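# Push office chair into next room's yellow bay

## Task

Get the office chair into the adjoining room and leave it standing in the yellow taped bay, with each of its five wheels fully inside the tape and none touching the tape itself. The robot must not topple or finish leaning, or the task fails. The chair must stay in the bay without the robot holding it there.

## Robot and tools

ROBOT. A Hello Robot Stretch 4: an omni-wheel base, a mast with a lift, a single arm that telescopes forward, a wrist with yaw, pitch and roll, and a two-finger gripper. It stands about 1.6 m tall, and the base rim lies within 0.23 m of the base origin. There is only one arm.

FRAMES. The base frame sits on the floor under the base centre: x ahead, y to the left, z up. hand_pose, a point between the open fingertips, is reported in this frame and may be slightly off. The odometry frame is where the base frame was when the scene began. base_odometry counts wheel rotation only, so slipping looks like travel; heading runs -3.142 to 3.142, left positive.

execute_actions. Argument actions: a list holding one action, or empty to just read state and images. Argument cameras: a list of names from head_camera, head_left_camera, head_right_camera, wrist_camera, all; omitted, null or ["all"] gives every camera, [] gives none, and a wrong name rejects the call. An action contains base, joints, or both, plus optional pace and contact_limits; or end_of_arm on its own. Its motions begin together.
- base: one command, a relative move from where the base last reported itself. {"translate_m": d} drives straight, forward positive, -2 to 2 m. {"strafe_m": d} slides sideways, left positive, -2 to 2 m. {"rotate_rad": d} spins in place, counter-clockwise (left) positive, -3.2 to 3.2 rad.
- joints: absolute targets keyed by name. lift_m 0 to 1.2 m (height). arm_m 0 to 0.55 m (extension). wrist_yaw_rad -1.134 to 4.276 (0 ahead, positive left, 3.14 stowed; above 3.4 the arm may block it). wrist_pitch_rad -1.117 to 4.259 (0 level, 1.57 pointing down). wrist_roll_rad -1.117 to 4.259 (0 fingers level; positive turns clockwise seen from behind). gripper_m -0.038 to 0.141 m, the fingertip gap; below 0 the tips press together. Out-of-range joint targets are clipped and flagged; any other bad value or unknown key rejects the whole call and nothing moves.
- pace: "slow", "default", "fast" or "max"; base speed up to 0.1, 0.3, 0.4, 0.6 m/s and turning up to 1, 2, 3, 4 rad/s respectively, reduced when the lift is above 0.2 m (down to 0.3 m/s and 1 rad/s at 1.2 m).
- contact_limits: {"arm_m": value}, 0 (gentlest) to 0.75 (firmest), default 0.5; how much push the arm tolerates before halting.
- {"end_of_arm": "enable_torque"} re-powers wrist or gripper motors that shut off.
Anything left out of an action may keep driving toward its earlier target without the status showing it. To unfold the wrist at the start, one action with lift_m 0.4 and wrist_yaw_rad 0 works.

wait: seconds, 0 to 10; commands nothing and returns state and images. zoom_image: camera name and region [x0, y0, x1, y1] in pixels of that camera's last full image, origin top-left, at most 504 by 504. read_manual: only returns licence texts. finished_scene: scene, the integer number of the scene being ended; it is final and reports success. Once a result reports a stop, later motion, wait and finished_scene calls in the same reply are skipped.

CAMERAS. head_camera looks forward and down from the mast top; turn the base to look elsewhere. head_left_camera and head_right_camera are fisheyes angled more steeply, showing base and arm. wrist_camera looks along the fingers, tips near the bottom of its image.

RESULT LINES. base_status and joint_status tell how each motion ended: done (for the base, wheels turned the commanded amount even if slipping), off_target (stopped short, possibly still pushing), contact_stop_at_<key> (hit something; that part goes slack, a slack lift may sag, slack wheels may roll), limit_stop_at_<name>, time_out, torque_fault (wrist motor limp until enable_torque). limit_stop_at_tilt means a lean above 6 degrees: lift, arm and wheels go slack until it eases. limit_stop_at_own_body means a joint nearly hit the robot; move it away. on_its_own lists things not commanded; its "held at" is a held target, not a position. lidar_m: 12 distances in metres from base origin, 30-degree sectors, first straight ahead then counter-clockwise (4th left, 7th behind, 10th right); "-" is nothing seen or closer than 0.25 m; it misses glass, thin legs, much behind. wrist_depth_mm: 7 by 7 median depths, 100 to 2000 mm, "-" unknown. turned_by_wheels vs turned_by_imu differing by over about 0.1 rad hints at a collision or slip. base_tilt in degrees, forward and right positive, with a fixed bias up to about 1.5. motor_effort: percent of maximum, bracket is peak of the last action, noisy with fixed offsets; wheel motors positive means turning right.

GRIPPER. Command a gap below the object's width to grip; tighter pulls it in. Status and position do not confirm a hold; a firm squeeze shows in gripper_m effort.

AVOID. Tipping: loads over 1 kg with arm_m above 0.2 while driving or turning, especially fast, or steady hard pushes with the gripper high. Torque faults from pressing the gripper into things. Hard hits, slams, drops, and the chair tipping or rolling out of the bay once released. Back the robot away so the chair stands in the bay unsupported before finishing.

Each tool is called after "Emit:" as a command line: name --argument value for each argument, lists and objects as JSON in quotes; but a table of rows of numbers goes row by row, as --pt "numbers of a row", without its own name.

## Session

Emit:
execute_actions --actions '[]'

Scene clock: 0.00 s.
base_odometry: x=+0.000 y=+0.000 heading=+0.000 (m, m, rad; odometry frame)
turned_by_wheels: +0.000 (rad since the last result)
turned_by_imu: +0.000 (rad since the last result)
base_tilt: forward=+0.2 right=+0.4 (deg)
lidar_m: 0.85 0.92 0.92 0.99 1.45 1.29 2.08 1.58 1.53 1.09 0.82 0.79
base_status: not commanded
joint_positions: lift_m=+0.265 arm_m=+0.002 wrist_yaw_rad=+3.232 wrist_pitch_rad=+0.000 wrist_roll_rad=-0.002 gripper_m=+0.057
joint_status: not commanded
motor_effort: lift_m=+20 arm_m=-1 wrist_yaw_rad=+2 wrist_pitch_rad=-5 wrist_roll_rad=-1 gripper_m=-2 wheel_0=+1 wheel_1=-1 wheel_2=+0 (%)
hand_pose: x=-0.1225 y=+0.0610 z=+0.4430 quat_wxyz=(-0.045, +0.000, -0.001, +0.999) (m; base frame)
wrist_depth_mm: - 135 206 - - - - / - 109 134 - - - 1160 / - 112 134 - - - 1118 / - 131 159 - - - 1160 / 209 1661 - - - - - / 798 1618 206 1708 203 1499 1366 / 991 1008 1060 137 1060 1098 1118
pictures: head_camera, head_left_camera, head_right_camera, wrist_camera
Images, in order (width x height): head_camera 420x560, head_left_camera 420x672, head_right_camera 420x672, wrist_camera 616x392.

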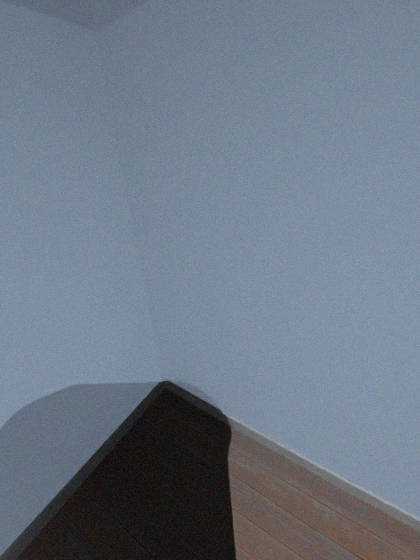

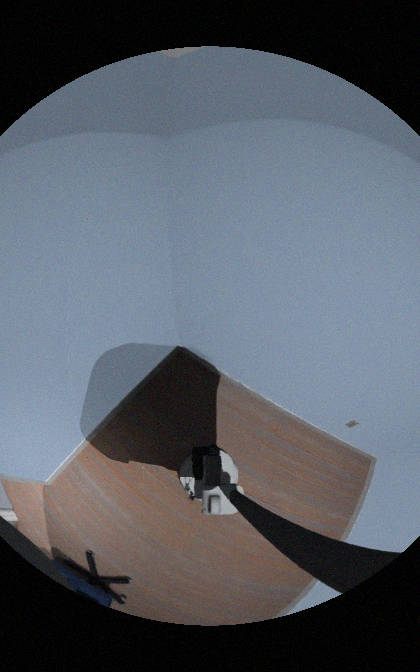

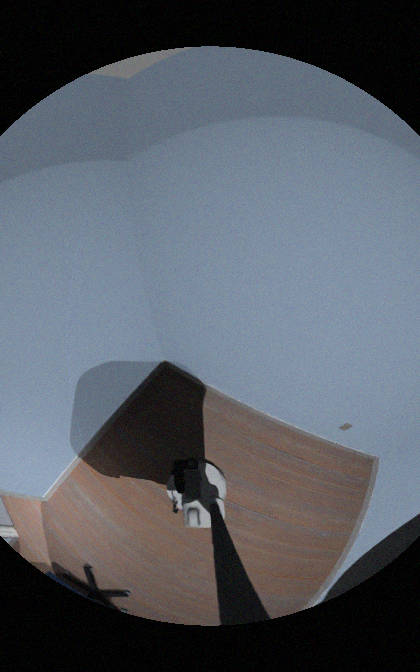

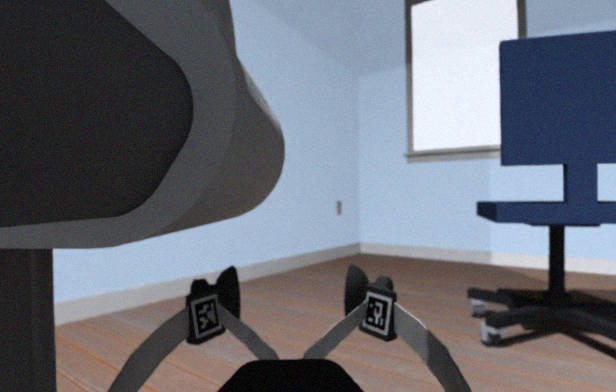

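Emit:
execute_actions --actions '[{"base":{"rotate_rad":0.92},"joints":{"lift_m":0.4,"wrist_yaw_rad":0,"gripper_m":0.14}}]' --cameras '[]'

Emit:
execute_actions --actions '[{"base":{"translate_m":-1.1},"joints":{"lift_m":0.09,"arm_m":0.06},"pace":"fast"}]' --cameras '[]'

Emit:
execute_actions --actions '[{"base":{"strafe_m":1.65},"pace":"fast"}]'

Scene clock: 2.87 s.
base_odometry: x=+0.000 y=+0.000 heading=+0.919 (m, m, rad; odometry frame)
turned_by_wheels: +0.919 (rad since the last result)
turned_by_imu: +0.923 (rad since the last result)
base_tilt: forward=+0.2 right=+0.4 (deg)
lidar_m: 0.91 0.95 1.27 1.28 2.33 1.66 1.55 1.21 0.86 0.79 0.83 0.96
base_status: done
joint_positions: lift_m=+0.400 arm_m=+0.002 wrist_yaw_rad=+0.001 wrist_pitch_rad=+0.000 wrist_roll_rad=-0.002 gripper_m=+0.140
joint_status: all done
motor_effort: lift_m=+23(23) arm_m=-1(1) wrist_yaw_rad=-1(10) wrist_pitch_rad=-6(5) wrist_roll_rad=-1(1) gripper_m=+2(3) wheel_0=-4(8) wheel_1=-3(8) wheel_2=-5(13) (%)
hand_pose: x=+0.4613 y=-0.0872 z=+0.5779 quat_wxyz=(+1.000, -0.001, +0.000, +0.000) (m; base frame)
wrist_depth_mm: 683 676 699 715 715 741 750 / 668 691 699 707 732 759 750 / 661 683 699 699 732 750 750 / 668 691 707 707 715 741 759 / 668 683 699 715 723 732 750 / 676 206 691 715 715 732 759 / 683 683 683 136 723 750 750
pictures: none
No camera images: the call's "cameras" was empty. Leave "cameras" out to get every camera's image.

Scene clock: 6.90 s.
base_odometry: x=-0.667 y=-0.874 heading=+0.919 (m, m, rad; odometry frame)
turned_by_wheels: +0.000 (rad since the last result)
turned_by_imu: -0.004 (rad since the last result)
base_tilt: forward=+0.2 right=+0.4 (deg)
lidar_m: 2.02 2.07 1.56 2.34 0.71 0.49 0.45 0.48 0.65 0.84 0.88 1.17
base_status: done
joint_positions: lift_m=+0.090 arm_m=+0.059 wrist_yaw_rad=+0.000 wrist_pitch_rad=+0.000 wrist_roll_rad=-0.002 gripper_m=+0.140
joint_status: all done
motor_effort: lift_m=+18(21) arm_m=+4(3) wrist_yaw_rad=+1(1) wrist_pitch_rad=-6(6) wrist_roll_rad=-1(0) gripper_m=-1(2) wheel_0=-2(9) wheel_1=-2(10) wheel_2=+1(14) (%)
hand_pose: x=+0.5186 y=-0.0874 z=+0.2683 quat_wxyz=(+1.000, -0.001, +0.000, +0.000) (m; base frame)
wrist_depth_mm: 1576 1618 1708 1708 1661 1366 1025 / 1618 1618 1708 1708 1618 1366 976 / 1618 1661 1708 1756 1708 1397 976 / 1618 1661 1708 1756 1808 1366 991 / 1576 1618 1661 1708 1808 1366 991 / 1098 206 1098 1078 904 891 946 / 732 691 715 136 732 676 707
pictures: none
No camera images: the call's "cameras" was empty. Leave "cameras" out to get every camera's image.

Scene clock: 12.17 s.
base_odometry: x=-1.979 y=+0.127 heading=+0.919 (m, m, rad; odometry frame)
turned_by_wheels: +0.000 (rad since the last result)
turned_by_imu: +0.002 (rad since the last result)
base_tilt: forward=+0.2 right=+0.5 (deg)
lidar_m: 0.71 1.86 1.28 1.19 0.85 0.60 0.53 0.56 0.74 1.84 2.55 0.86
base_status: done
joint_positions: lift_m=+0.090 arm_m=+0.059 wrist_yaw_rad=+0.000 wrist_pitch_rad=+0.000 wrist_roll_rad=-0.002 gripper_m=+0.140
joint_status: not commanded
motor_effort: lift_m=+18(19) arm_m=+4(4) wrist_yaw_rad=+0(1) wrist_pitch_rad=-7(5) wrist_roll_rad=-1(1) gripper_m=+1(0) wheel_0=+0(11) wheel_1=+0(13) wheel_2=+0(1) (%)
hand_pose: x=+0.5186 y=-0.0874 z=+0.2683 quat_wxyz=(+1.000, -0.001, +0.000, +0.000) (m; base frame)
wrist_depth_mm: 1576 1576 - - 723 1756 1708 / 1576 1576 449 504 788 1661 1756 / 1576 1537 597 603 615 1661 1756 / 1499 1576 - - 1661 1661 1756 / 1576 1576 - 1756 1661 1756 1808 / 1060 206 820 691 609 904 1042 / 723 647 661 136 640 627 715
pictures: head_camera, head_left_camera, head_right_camera, wrist_camera
Images, in order (width x height): head_camera 420x560, head_left_camera 420x672, head_right_camera 420x672, wrist_camera 616x392.

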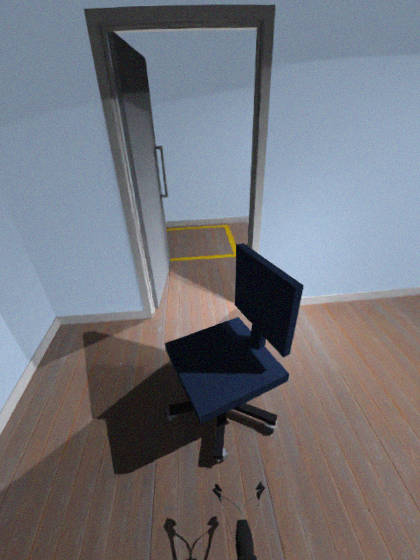

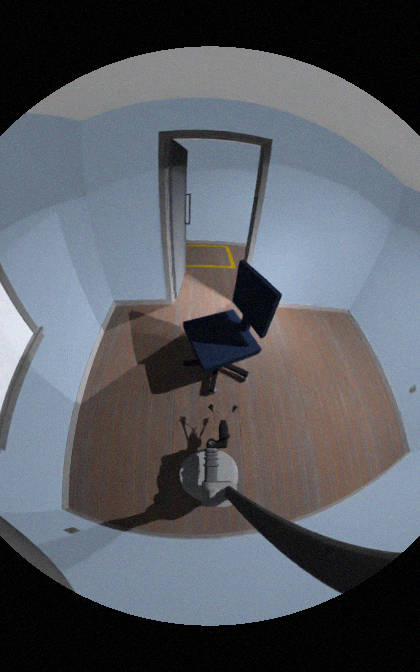

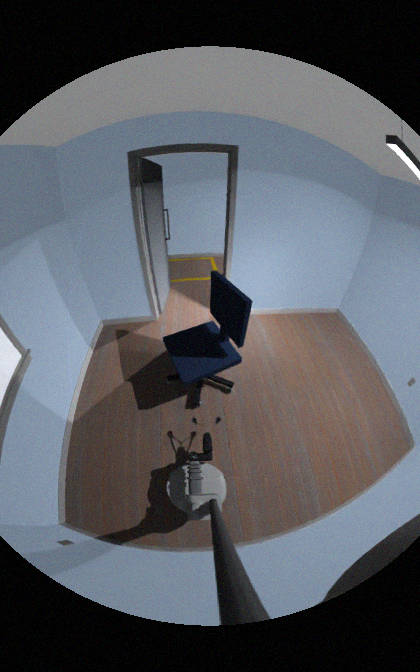

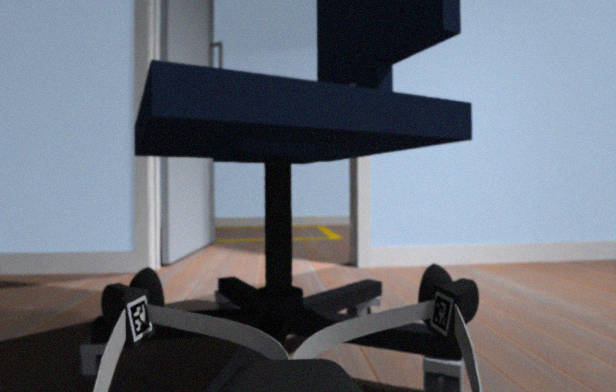

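Emit:
execute_actions --actions '[{"base":{"translate_m":0.36},"joints":{"arm_m":0.25}}]' --cameras '["wrist_camera"]'

Emit:
execute_actions --actions '[{"joints":{"gripper_m":0.01}}]' --cameras '[]'

Emit:
execute_actions --actions '[{"base":{"rotate_rad":0.06},"pace":"slow"}]' --cameras '[]'

Emit:
execute_actions --actions '[{"base":{"translate_m":0.5}}]'

Scene clock: 15.53 s.
base_odometry: x=-1.761 y=+0.413 heading=+0.919 (m, m, rad; odometry frame)
turned_by_wheels: +0.000 (rad since the last result)
turned_by_imu: +0.002 (rad since the last result)
base_tilt: forward=+0.2 right=+0.4 (deg)
lidar_m: 0.35 0.63 1.29 1.21 1.26 0.96 0.91 0.94 1.23 2.48 2.35 0.43
base_status: done
joint_positions: lift_m=+0.090 arm_m=+0.249 wrist_yaw_rad=+0.000 wrist_pitch_rad=+0.000 wrist_roll_rad=-0.002 gripper_m=+0.140
joint_status: all done
motor_effort: lift_m=+19(18) arm_m=+5(5) wrist_yaw_rad=-1(1) wrist_pitch_rad=-6(6) wrist_roll_rad=-1(1) gripper_m=+2(1) wheel_0=+4(9) wheel_1=+4(7) wheel_2=-2(12) (%)
hand_pose: x=+0.7086 y=-0.0873 z=+0.2683 quat_wxyz=(+1.000, -0.001, +0.000, +0.000) (m; base frame)
wrist_depth_mm: 148 150 152 152 153 153 213 / 244 226 161 211 259 306 1160 / 1042 1281 161 - 1160 1160 1182 / 1078 1255 162 - 1160 1160 1182 / 1042 1255 162 1708 1160 1182 1160 / 1025 196 163 904 219 960 1060 / 715 676 162 140 723 676 707
pictures: wrist_camera
Images, in order (width x height): wrist_camera 616x392.

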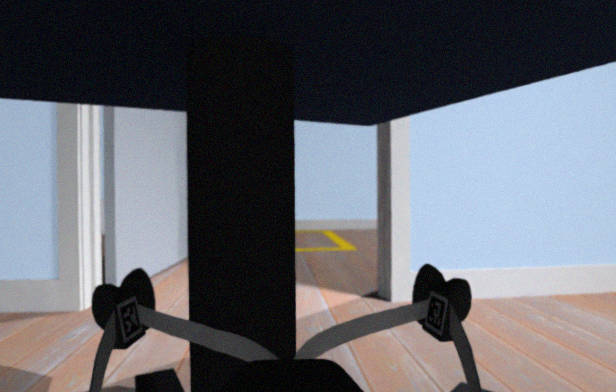

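Scene clock: 17.80 s.
base_odometry: x=-1.761 y=+0.413 heading=+0.921 (m, m, rad; odometry frame)
turned_by_wheels: +0.001 (rad since the last result)
turned_by_imu: +0.002 (rad since the last result)
base_tilt: forward=+0.3 right=+0.4 (deg)
lidar_m: 0.35 0.61 1.28 1.21 1.25 0.95 0.91 0.93 1.24 2.49 2.37 0.45
base_status: not commanded
joint_positions: lift_m=+0.090 arm_m=+0.249 wrist_yaw_rad=+0.018 wrist_pitch_rad=+0.000 wrist_roll_rad=-0.002 gripper_m=+0.010
joint_status: all done
on_its_own: wrist_yaw_rad is at rest, and its effort (-53) is outside its rest range (-13 to +13)
motor_effort: lift_m=+19(19) arm_m=+3(5) wrist_yaw_rad=-53(54) wrist_pitch_rad=-6(5) wrist_roll_rad=-1(1) gripper_m=-13(11) wheel_0=+11(11) wheel_1=+4(4) wheel_2=+6(7) (%)
hand_pose: x=+0.7104 y=-0.0821 z=+0.2682 quat_wxyz=(+1.000, -0.001, +0.000, +0.009) (m; base frame)
wrist_depth_mm: 153 150 151 153 153 152 163 / 290 227 171 161 234 304 1118 / 1060 1308 172 161 1138 1138 1160 / 1098 1255 1618 161 1160 1118 1160 / 1060 1255 1537 161 1182 1138 1138 / 1042 1060 179 161 1078 1060 1042 / 723 436 436 145 647 715 707
pictures: none
No camera images: the call's "cameras" was empty. Leave "cameras" out to get every camera's image.

Scene clock: 18.57 s.
base_odometry: x=-1.761 y=+0.413 heading=+0.977 (m, m, rad; odometry frame)
turned_by_wheels: +0.057 (rad since the last result)
turned_by_imu: +0.057 (rad since the last result)
base_tilt: forward=+0.3 right=+0.4 (deg)
lidar_m: 0.34 0.64 1.25 1.21 1.27 0.93 0.90 0.94 1.31 2.47 2.24 0.40
base_status: done
joint_positions: lift_m=+0.090 arm_m=+0.249 wrist_yaw_rad=-0.012 wrist_pitch_rad=+0.001 wrist_roll_rad=-0.002 gripper_m=+0.010
joint_status: not commanded
on_its_own: wrist_yaw_rad is at rest, and its effort (+36) is outside its rest range (-13 to +13)
motor_effort: lift_m=+19(19) arm_m=+3(4) wrist_yaw_rad=+36(53) wrist_pitch_rad=-7(7) wrist_roll_rad=-1(1) gripper_m=-10(11) wheel_0=-17(17) wheel_1=-8(9) wheel_2=-13(12) (%)
hand_pose: x=+0.7077 y=-0.0909 z=+0.2682 quat_wxyz=(+1.000, -0.001, +0.000, -0.006) (m; base frame)
wrist_depth_mm: 187 150 151 152 153 151 156 / 293 228 229 157 233 303 1160 / 1060 1182 1983 158 1098 1138 1118 / 1078 1182 1921 158 1118 1118 1160 / 1042 1182 1708 158 1138 1118 1138 / 1042 1078 190 158 188 1078 1025 / 723 640 462 140 676 668 699
pictures: none
No camera images: the call's "cameras" was empty. Leave "cameras" out to get every camera's image.

Scene clock: 21.70 s.
base_odometry: x=-1.481 y=+0.827 heading=+0.977 (m, m, rad; odometry frame)
turned_by_wheels: -0.001 (rad since the last result)
turned_by_imu: -0.005 (rad since the last result)
base_tilt: forward=+0.3 right=+0.4 (deg)
lidar_m: 0.32 0.65 1.29 1.22 1.27 1.49 1.42 1.48 1.98 2.48 1.54 0.38
base_status: done
joint_positions: lift_m=+0.090 arm_m=+0.249 wrist_yaw_rad=-0.013 wrist_pitch_rad=+0.001 wrist_roll_rad=-0.002 gripper_m=+0.010
joint_status: not commanded
on_its_own: wrist_yaw_rad is at rest, and its effort (+37) is outside its rest range (-13 to +13)
motor_effort: lift_m=+18(19) arm_m=+5(5) wrist_yaw_rad=+37(44) wrist_pitch_rad=-7(8) wrist_roll_rad=-1(1) gripper_m=-9(11) wheel_0=-3(13) wheel_1=+2(8) wheel_2=-11(27) (%)
hand_pose: x=+0.7073 y=-0.0911 z=+0.2681 quat_wxyz=(+1.000, -0.001, +0.000, -0.006) (m; base frame)
wrist_depth_mm: 161 151 135 118 154 154 214 / 296 300 193 118 236 306 627 / 750 1042 1430 118 - 676 647 / 768 1078 1430 118 - 683 640 / 750 1060 1464 118 - 683 647 / 768 991 175 118 183 683 647 / 715 627 307 117 634 627 627
pictures: head_camera, head_left_camera, head_right_camera, wrist_camera
Images, in order (width x height): head_camera 420x560, head_left_camera 420x672, head_right_camera 420x672, wrist_camera 616x392.

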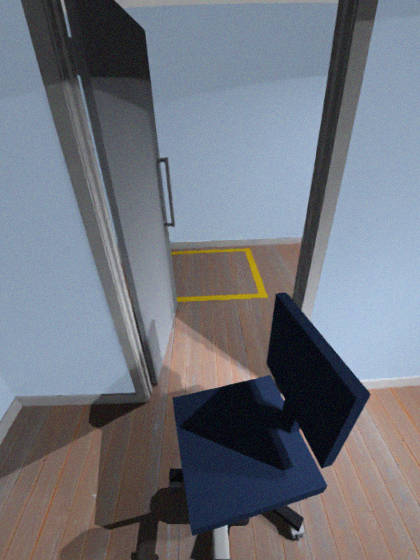

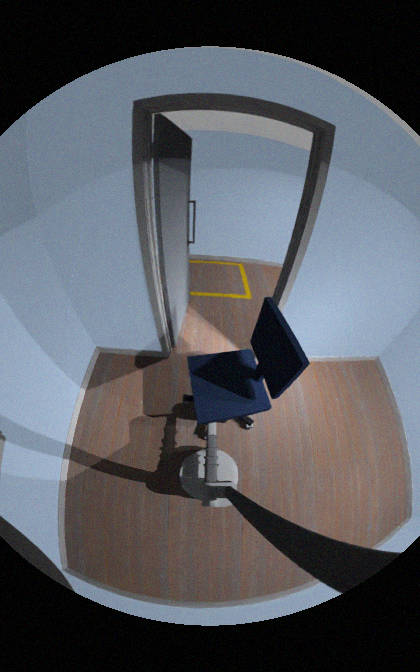

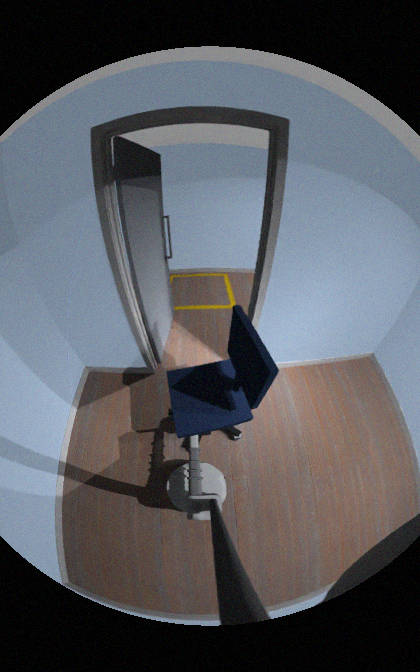

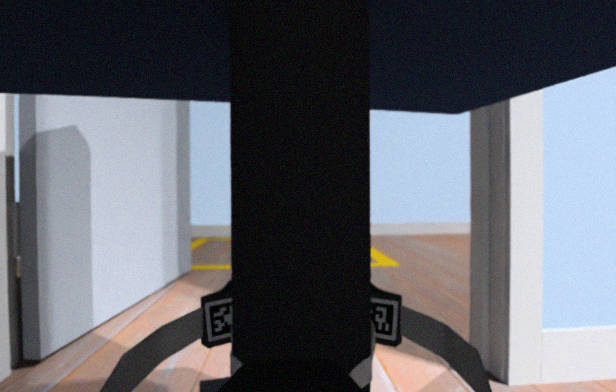

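Emit:
execute_actions --actions '[{"base":{"strafe_m":0.05},"pace":"slow"}]' --cameras '[]'

Emit:
execute_actions --actions '[{"base":{"translate_m":0.7},"pace":"slow"}]' --cameras '[]'

Emit:
execute_actions --actions '[{"base":{"translate_m":1.15},"joints":{"arm_m":0.47}}]' --cameras '[]'

Emit:
execute_actions --actions '[{"joints":{"gripper_m":0.14}}]' --cameras '[]'

Emit:
execute_actions --actions '[{"joints":{"arm_m":0.06}}]'

Scene clock: 23.73 s.
base_odometry: x=-1.522 y=+0.855 heading=+0.974 (m, m, rad; odometry frame)
turned_by_wheels: -0.003 (rad since the last result)
turned_by_imu: -0.004 (rad since the last result)
base_tilt: forward=+0.3 right=+0.4 (deg)
lidar_m: 0.32 0.63 1.25 1.17 1.21 1.47 1.40 1.47 1.98 2.54 1.54 0.39
base_status: done
joint_positions: lift_m=+0.090 arm_m=+0.249 wrist_yaw_rad=-0.013 wrist_pitch_rad=+0.002 wrist_roll_rad=-0.002 gripper_m=+0.010
joint_status: not commanded
on_its_own: wrist_yaw_rad is at rest, and its effort (+39) is outside its rest range (-13 to +13)
motor_effort: lift_m=+19(19) arm_m=+5(5) wrist_yaw_rad=+39(57) wrist_pitch_rad=-10(10) wrist_roll_rad=-1(1) gripper_m=-12(13) wheel_0=-21(21) wheel_1=-2(5) wheel_2=-11(14) (%)
hand_pose: x=+0.7074 y=-0.0912 z=+0.2679 quat_wxyz=(+1.000, -0.001, +0.001, -0.007) (m; base frame)
wrist_depth_mm: 161 152 135 118 154 154 213 / 294 300 193 118 213 307 627 / 715 976 1366 118 - - 621 / 707 991 1464 118 - - 634 / 707 1008 1464 119 1661 1499 640 / 715 931 182 119 181 891 627 / 683 640 307 118 627 654 640
pictures: none
No camera images: the call's "cameras" was empty. Leave "cameras" out to get every camera's image.

Scene clock: 32.03 s.
base_odometry: x=-1.129 y=+1.434 heading=+0.975 (m, m, rad; odometry frame)
turned_by_wheels: +0.001 (rad since the last result)
turned_by_imu: +0.009 (rad since the last result)
base_tilt: forward=+0.2 right=+0.4 (deg)
lidar_m: 0.30 0.52 0.56 1.19 1.23 1.70 2.11 2.20 2.65 1.49 0.64 0.31
base_status: done
joint_positions: lift_m=+0.090 arm_m=+0.249 wrist_yaw_rad=+0.003 wrist_pitch_rad=+0.000 wrist_roll_rad=-0.002 gripper_m=+0.010
joint_status: not commanded
motor_effort: lift_m=+18(19) arm_m=+5(4) wrist_yaw_rad=-7(49) wrist_pitch_rad=-6(10) wrist_roll_rad=-1(1) gripper_m=-10(11) wheel_0=+11(17) wheel_1=+7(10) wheel_2=-7(20) (%)
hand_pose: x=+0.7089 y=-0.0866 z=+0.2683 quat_wxyz=(+1.000, -0.001, +0.000, +0.001) (m; base frame)
wrist_depth_mm: 150 151 122 118 154 154 214 / 298 298 123 118 306 307 - / 544 778 123 119 - - - / 544 768 123 118 - - - / 544 768 124 119 - - - / 535 707 124 119 878 1060 1042 / 544 640 125 117 683 707 707
pictures: none
No camera images: the call's "cameras" was empty. Leave "cameras" out to get every camera's image.

Scene clock: 37.33 s.
base_odometry: x=-0.484 y=+2.385 heading=+0.975 (m, m, rad; odometry frame)
turned_by_wheels: +0.000 (rad since the last result)
turned_by_imu: +0.001 (rad since the last result)
base_tilt: forward=+0.3 right=+0.4 (deg)
lidar_m: 0.52 0.80 0.25 0.25 0.26 0.39 3.30 0.81 0.89 2.54 2.08 0.53
base_status: done
joint_positions: lift_m=+0.090 arm_m=+0.469 wrist_yaw_rad=-0.004 wrist_pitch_rad=+0.000 wrist_roll_rad=-0.002 gripper_m=+0.010
joint_status: all done
motor_effort: lift_m=+20(20) arm_m=+7(15) wrist_yaw_rad=+10(16) wrist_pitch_rad=-6(7) wrist_roll_rad=-1(1) gripper_m=-10(10) wheel_0=+3(16) wheel_1=+3(13) wheel_2=-7(19) (%)
hand_pose: x=+0.9277 y=-0.0885 z=+0.2682 quat_wxyz=(+1.000, -0.001, +0.000, -0.002) (m; base frame)
wrist_depth_mm: 151 152 126 118 155 154 159 / 768 303 126 117 309 307 809 / 768 778 127 118 798 798 809 / 768 778 128 118 798 798 809 / 768 778 128 118 798 798 820 / 778 778 129 118 192 788 809 / 707 634 130 117 634 668 707
pictures: none
No camera images: the call's "cameras" was empty. Leave "cameras" out to get every camera's image.

Scene clock: 39.60 s.
base_odometry: x=-0.484 y=+2.385 heading=+0.975 (m, m, rad; odometry frame)
turned_by_wheels: +0.000 (rad since the last result)
turned_by_imu: +0.000 (rad since the last result)
base_tilt: forward=+0.2 right=+0.4 (deg)
lidar_m: 0.51 0.79 0.25 0.25 0.26 0.40 3.30 0.80 0.88 2.52 2.08 0.55
base_status: not commanded
joint_positions: lift_m=+0.090 arm_m=+0.469 wrist_yaw_rad=-0.004 wrist_pitch_rad=+0.000 wrist_roll_rad=-0.002 gripper_m=+0.140
joint_status: all done
on_its_own: wrist_yaw_rad is at rest, and its effort (+15) is outside its rest range (-13 to +13)
motor_effort: lift_m=+19(20) arm_m=+8(7) wrist_yaw_rad=+15(14) wrist_pitch_rad=-6(6) wrist_roll_rad=-1(1) gripper_m=+3(9) wheel_0=+3(3) wheel_1=+3(3) wheel_2=-7(7) (%)
hand_pose: x=+0.9277 y=-0.0887 z=+0.2682 quat_wxyz=(+1.000, -0.001, +0.000, -0.002) (m; base frame)
wrist_depth_mm: 151 152 135 129 155 154 154 / 525 300 193 129 306 307 809 / 759 778 778 129 798 809 809 / 778 778 778 130 798 809 820 / 759 768 778 130 788 820 820 / 759 211 172 130 778 798 798 / 715 683 154 129 676 668 707
pictures: none
No camera images: the call's "cameras" was empty. Leave "cameras" out to get every camera's image.

Scene clock: 41.90 s.
base_odometry: x=-0.484 y=+2.385 heading=+0.975 (m, m, rad; odometry frame)
turned_by_wheels: +0.000 (rad since the last result)
turned_by_imu: +0.000 (rad since the last result)
base_tilt: forward=+0.3 right=+0.4 (deg)
lidar_m: 0.53 0.82 0.25 0.25 0.26 0.40 3.29 0.81 0.90 2.52 2.10 0.55
base_status: not commanded
joint_positions: lift_m=+0.090 arm_m=+0.061 wrist_yaw_rad=+0.000 wrist_pitch_rad=+0.000 wrist_roll_rad=-0.002 gripper_m=+0.140
joint_status: all done
motor_effort: lift_m=+20(20) arm_m=-4(6) wrist_yaw_rad=+0(12) wrist_pitch_rad=-5(6) wrist_roll_rad=-1(1) gripper_m=+0(0) wheel_0=+3(3) wheel_1=+3(3) wheel_2=-5(7) (%)
hand_pose: x=+0.5202 y=-0.0874 z=+0.2682 quat_wxyz=(+1.000, -0.001, +0.000, +0.000) (m; base frame)
wrist_depth_mm: 1160 1160 297 250 254 1205 1205 / 1160 370 312 298 300 603 1229 / 1138 603 496 469 597 1205 1205 / 1182 1160 1205 1182 1182 1182 1229 / 1160 1160 1182 1160 1205 1182 1182 / 1098 205 1098 544 603 878 1060 / 723 654 484 136 559 574 715
pictures: head_camera, head_left_camera, head_right_camera, wrist_camera
Images, in order (width x height): head_camera 420x560, head_left_camera 420x672, head_right_camera 420x672, wrist_camera 616x392.

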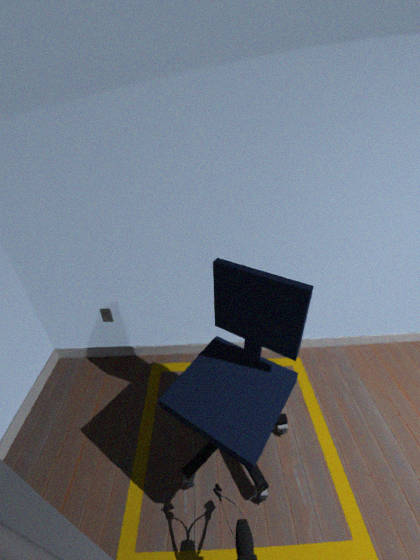

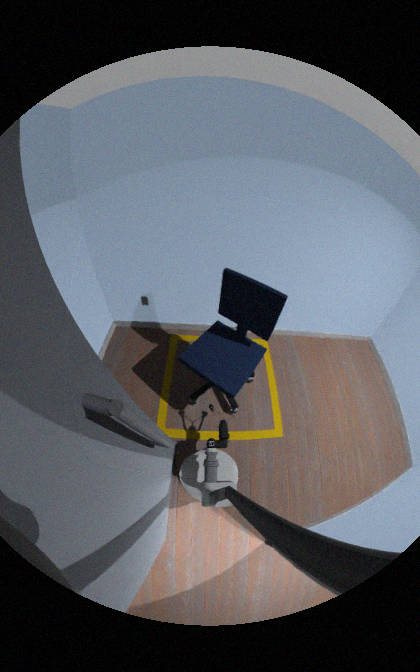

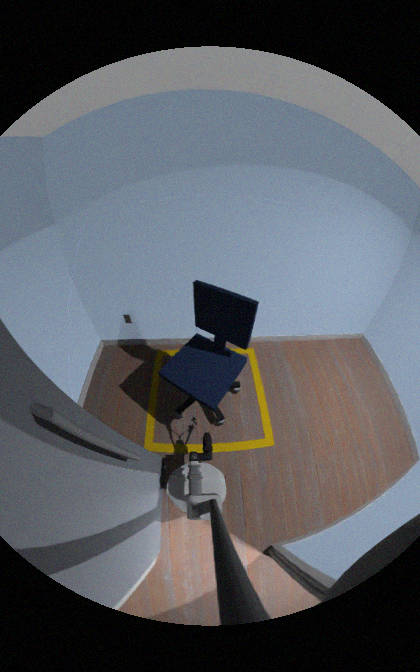

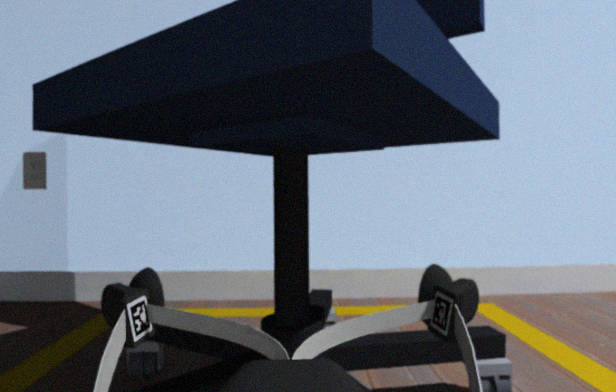

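Emit:
finished_scene --scene 2

The scene is finished: the task was done.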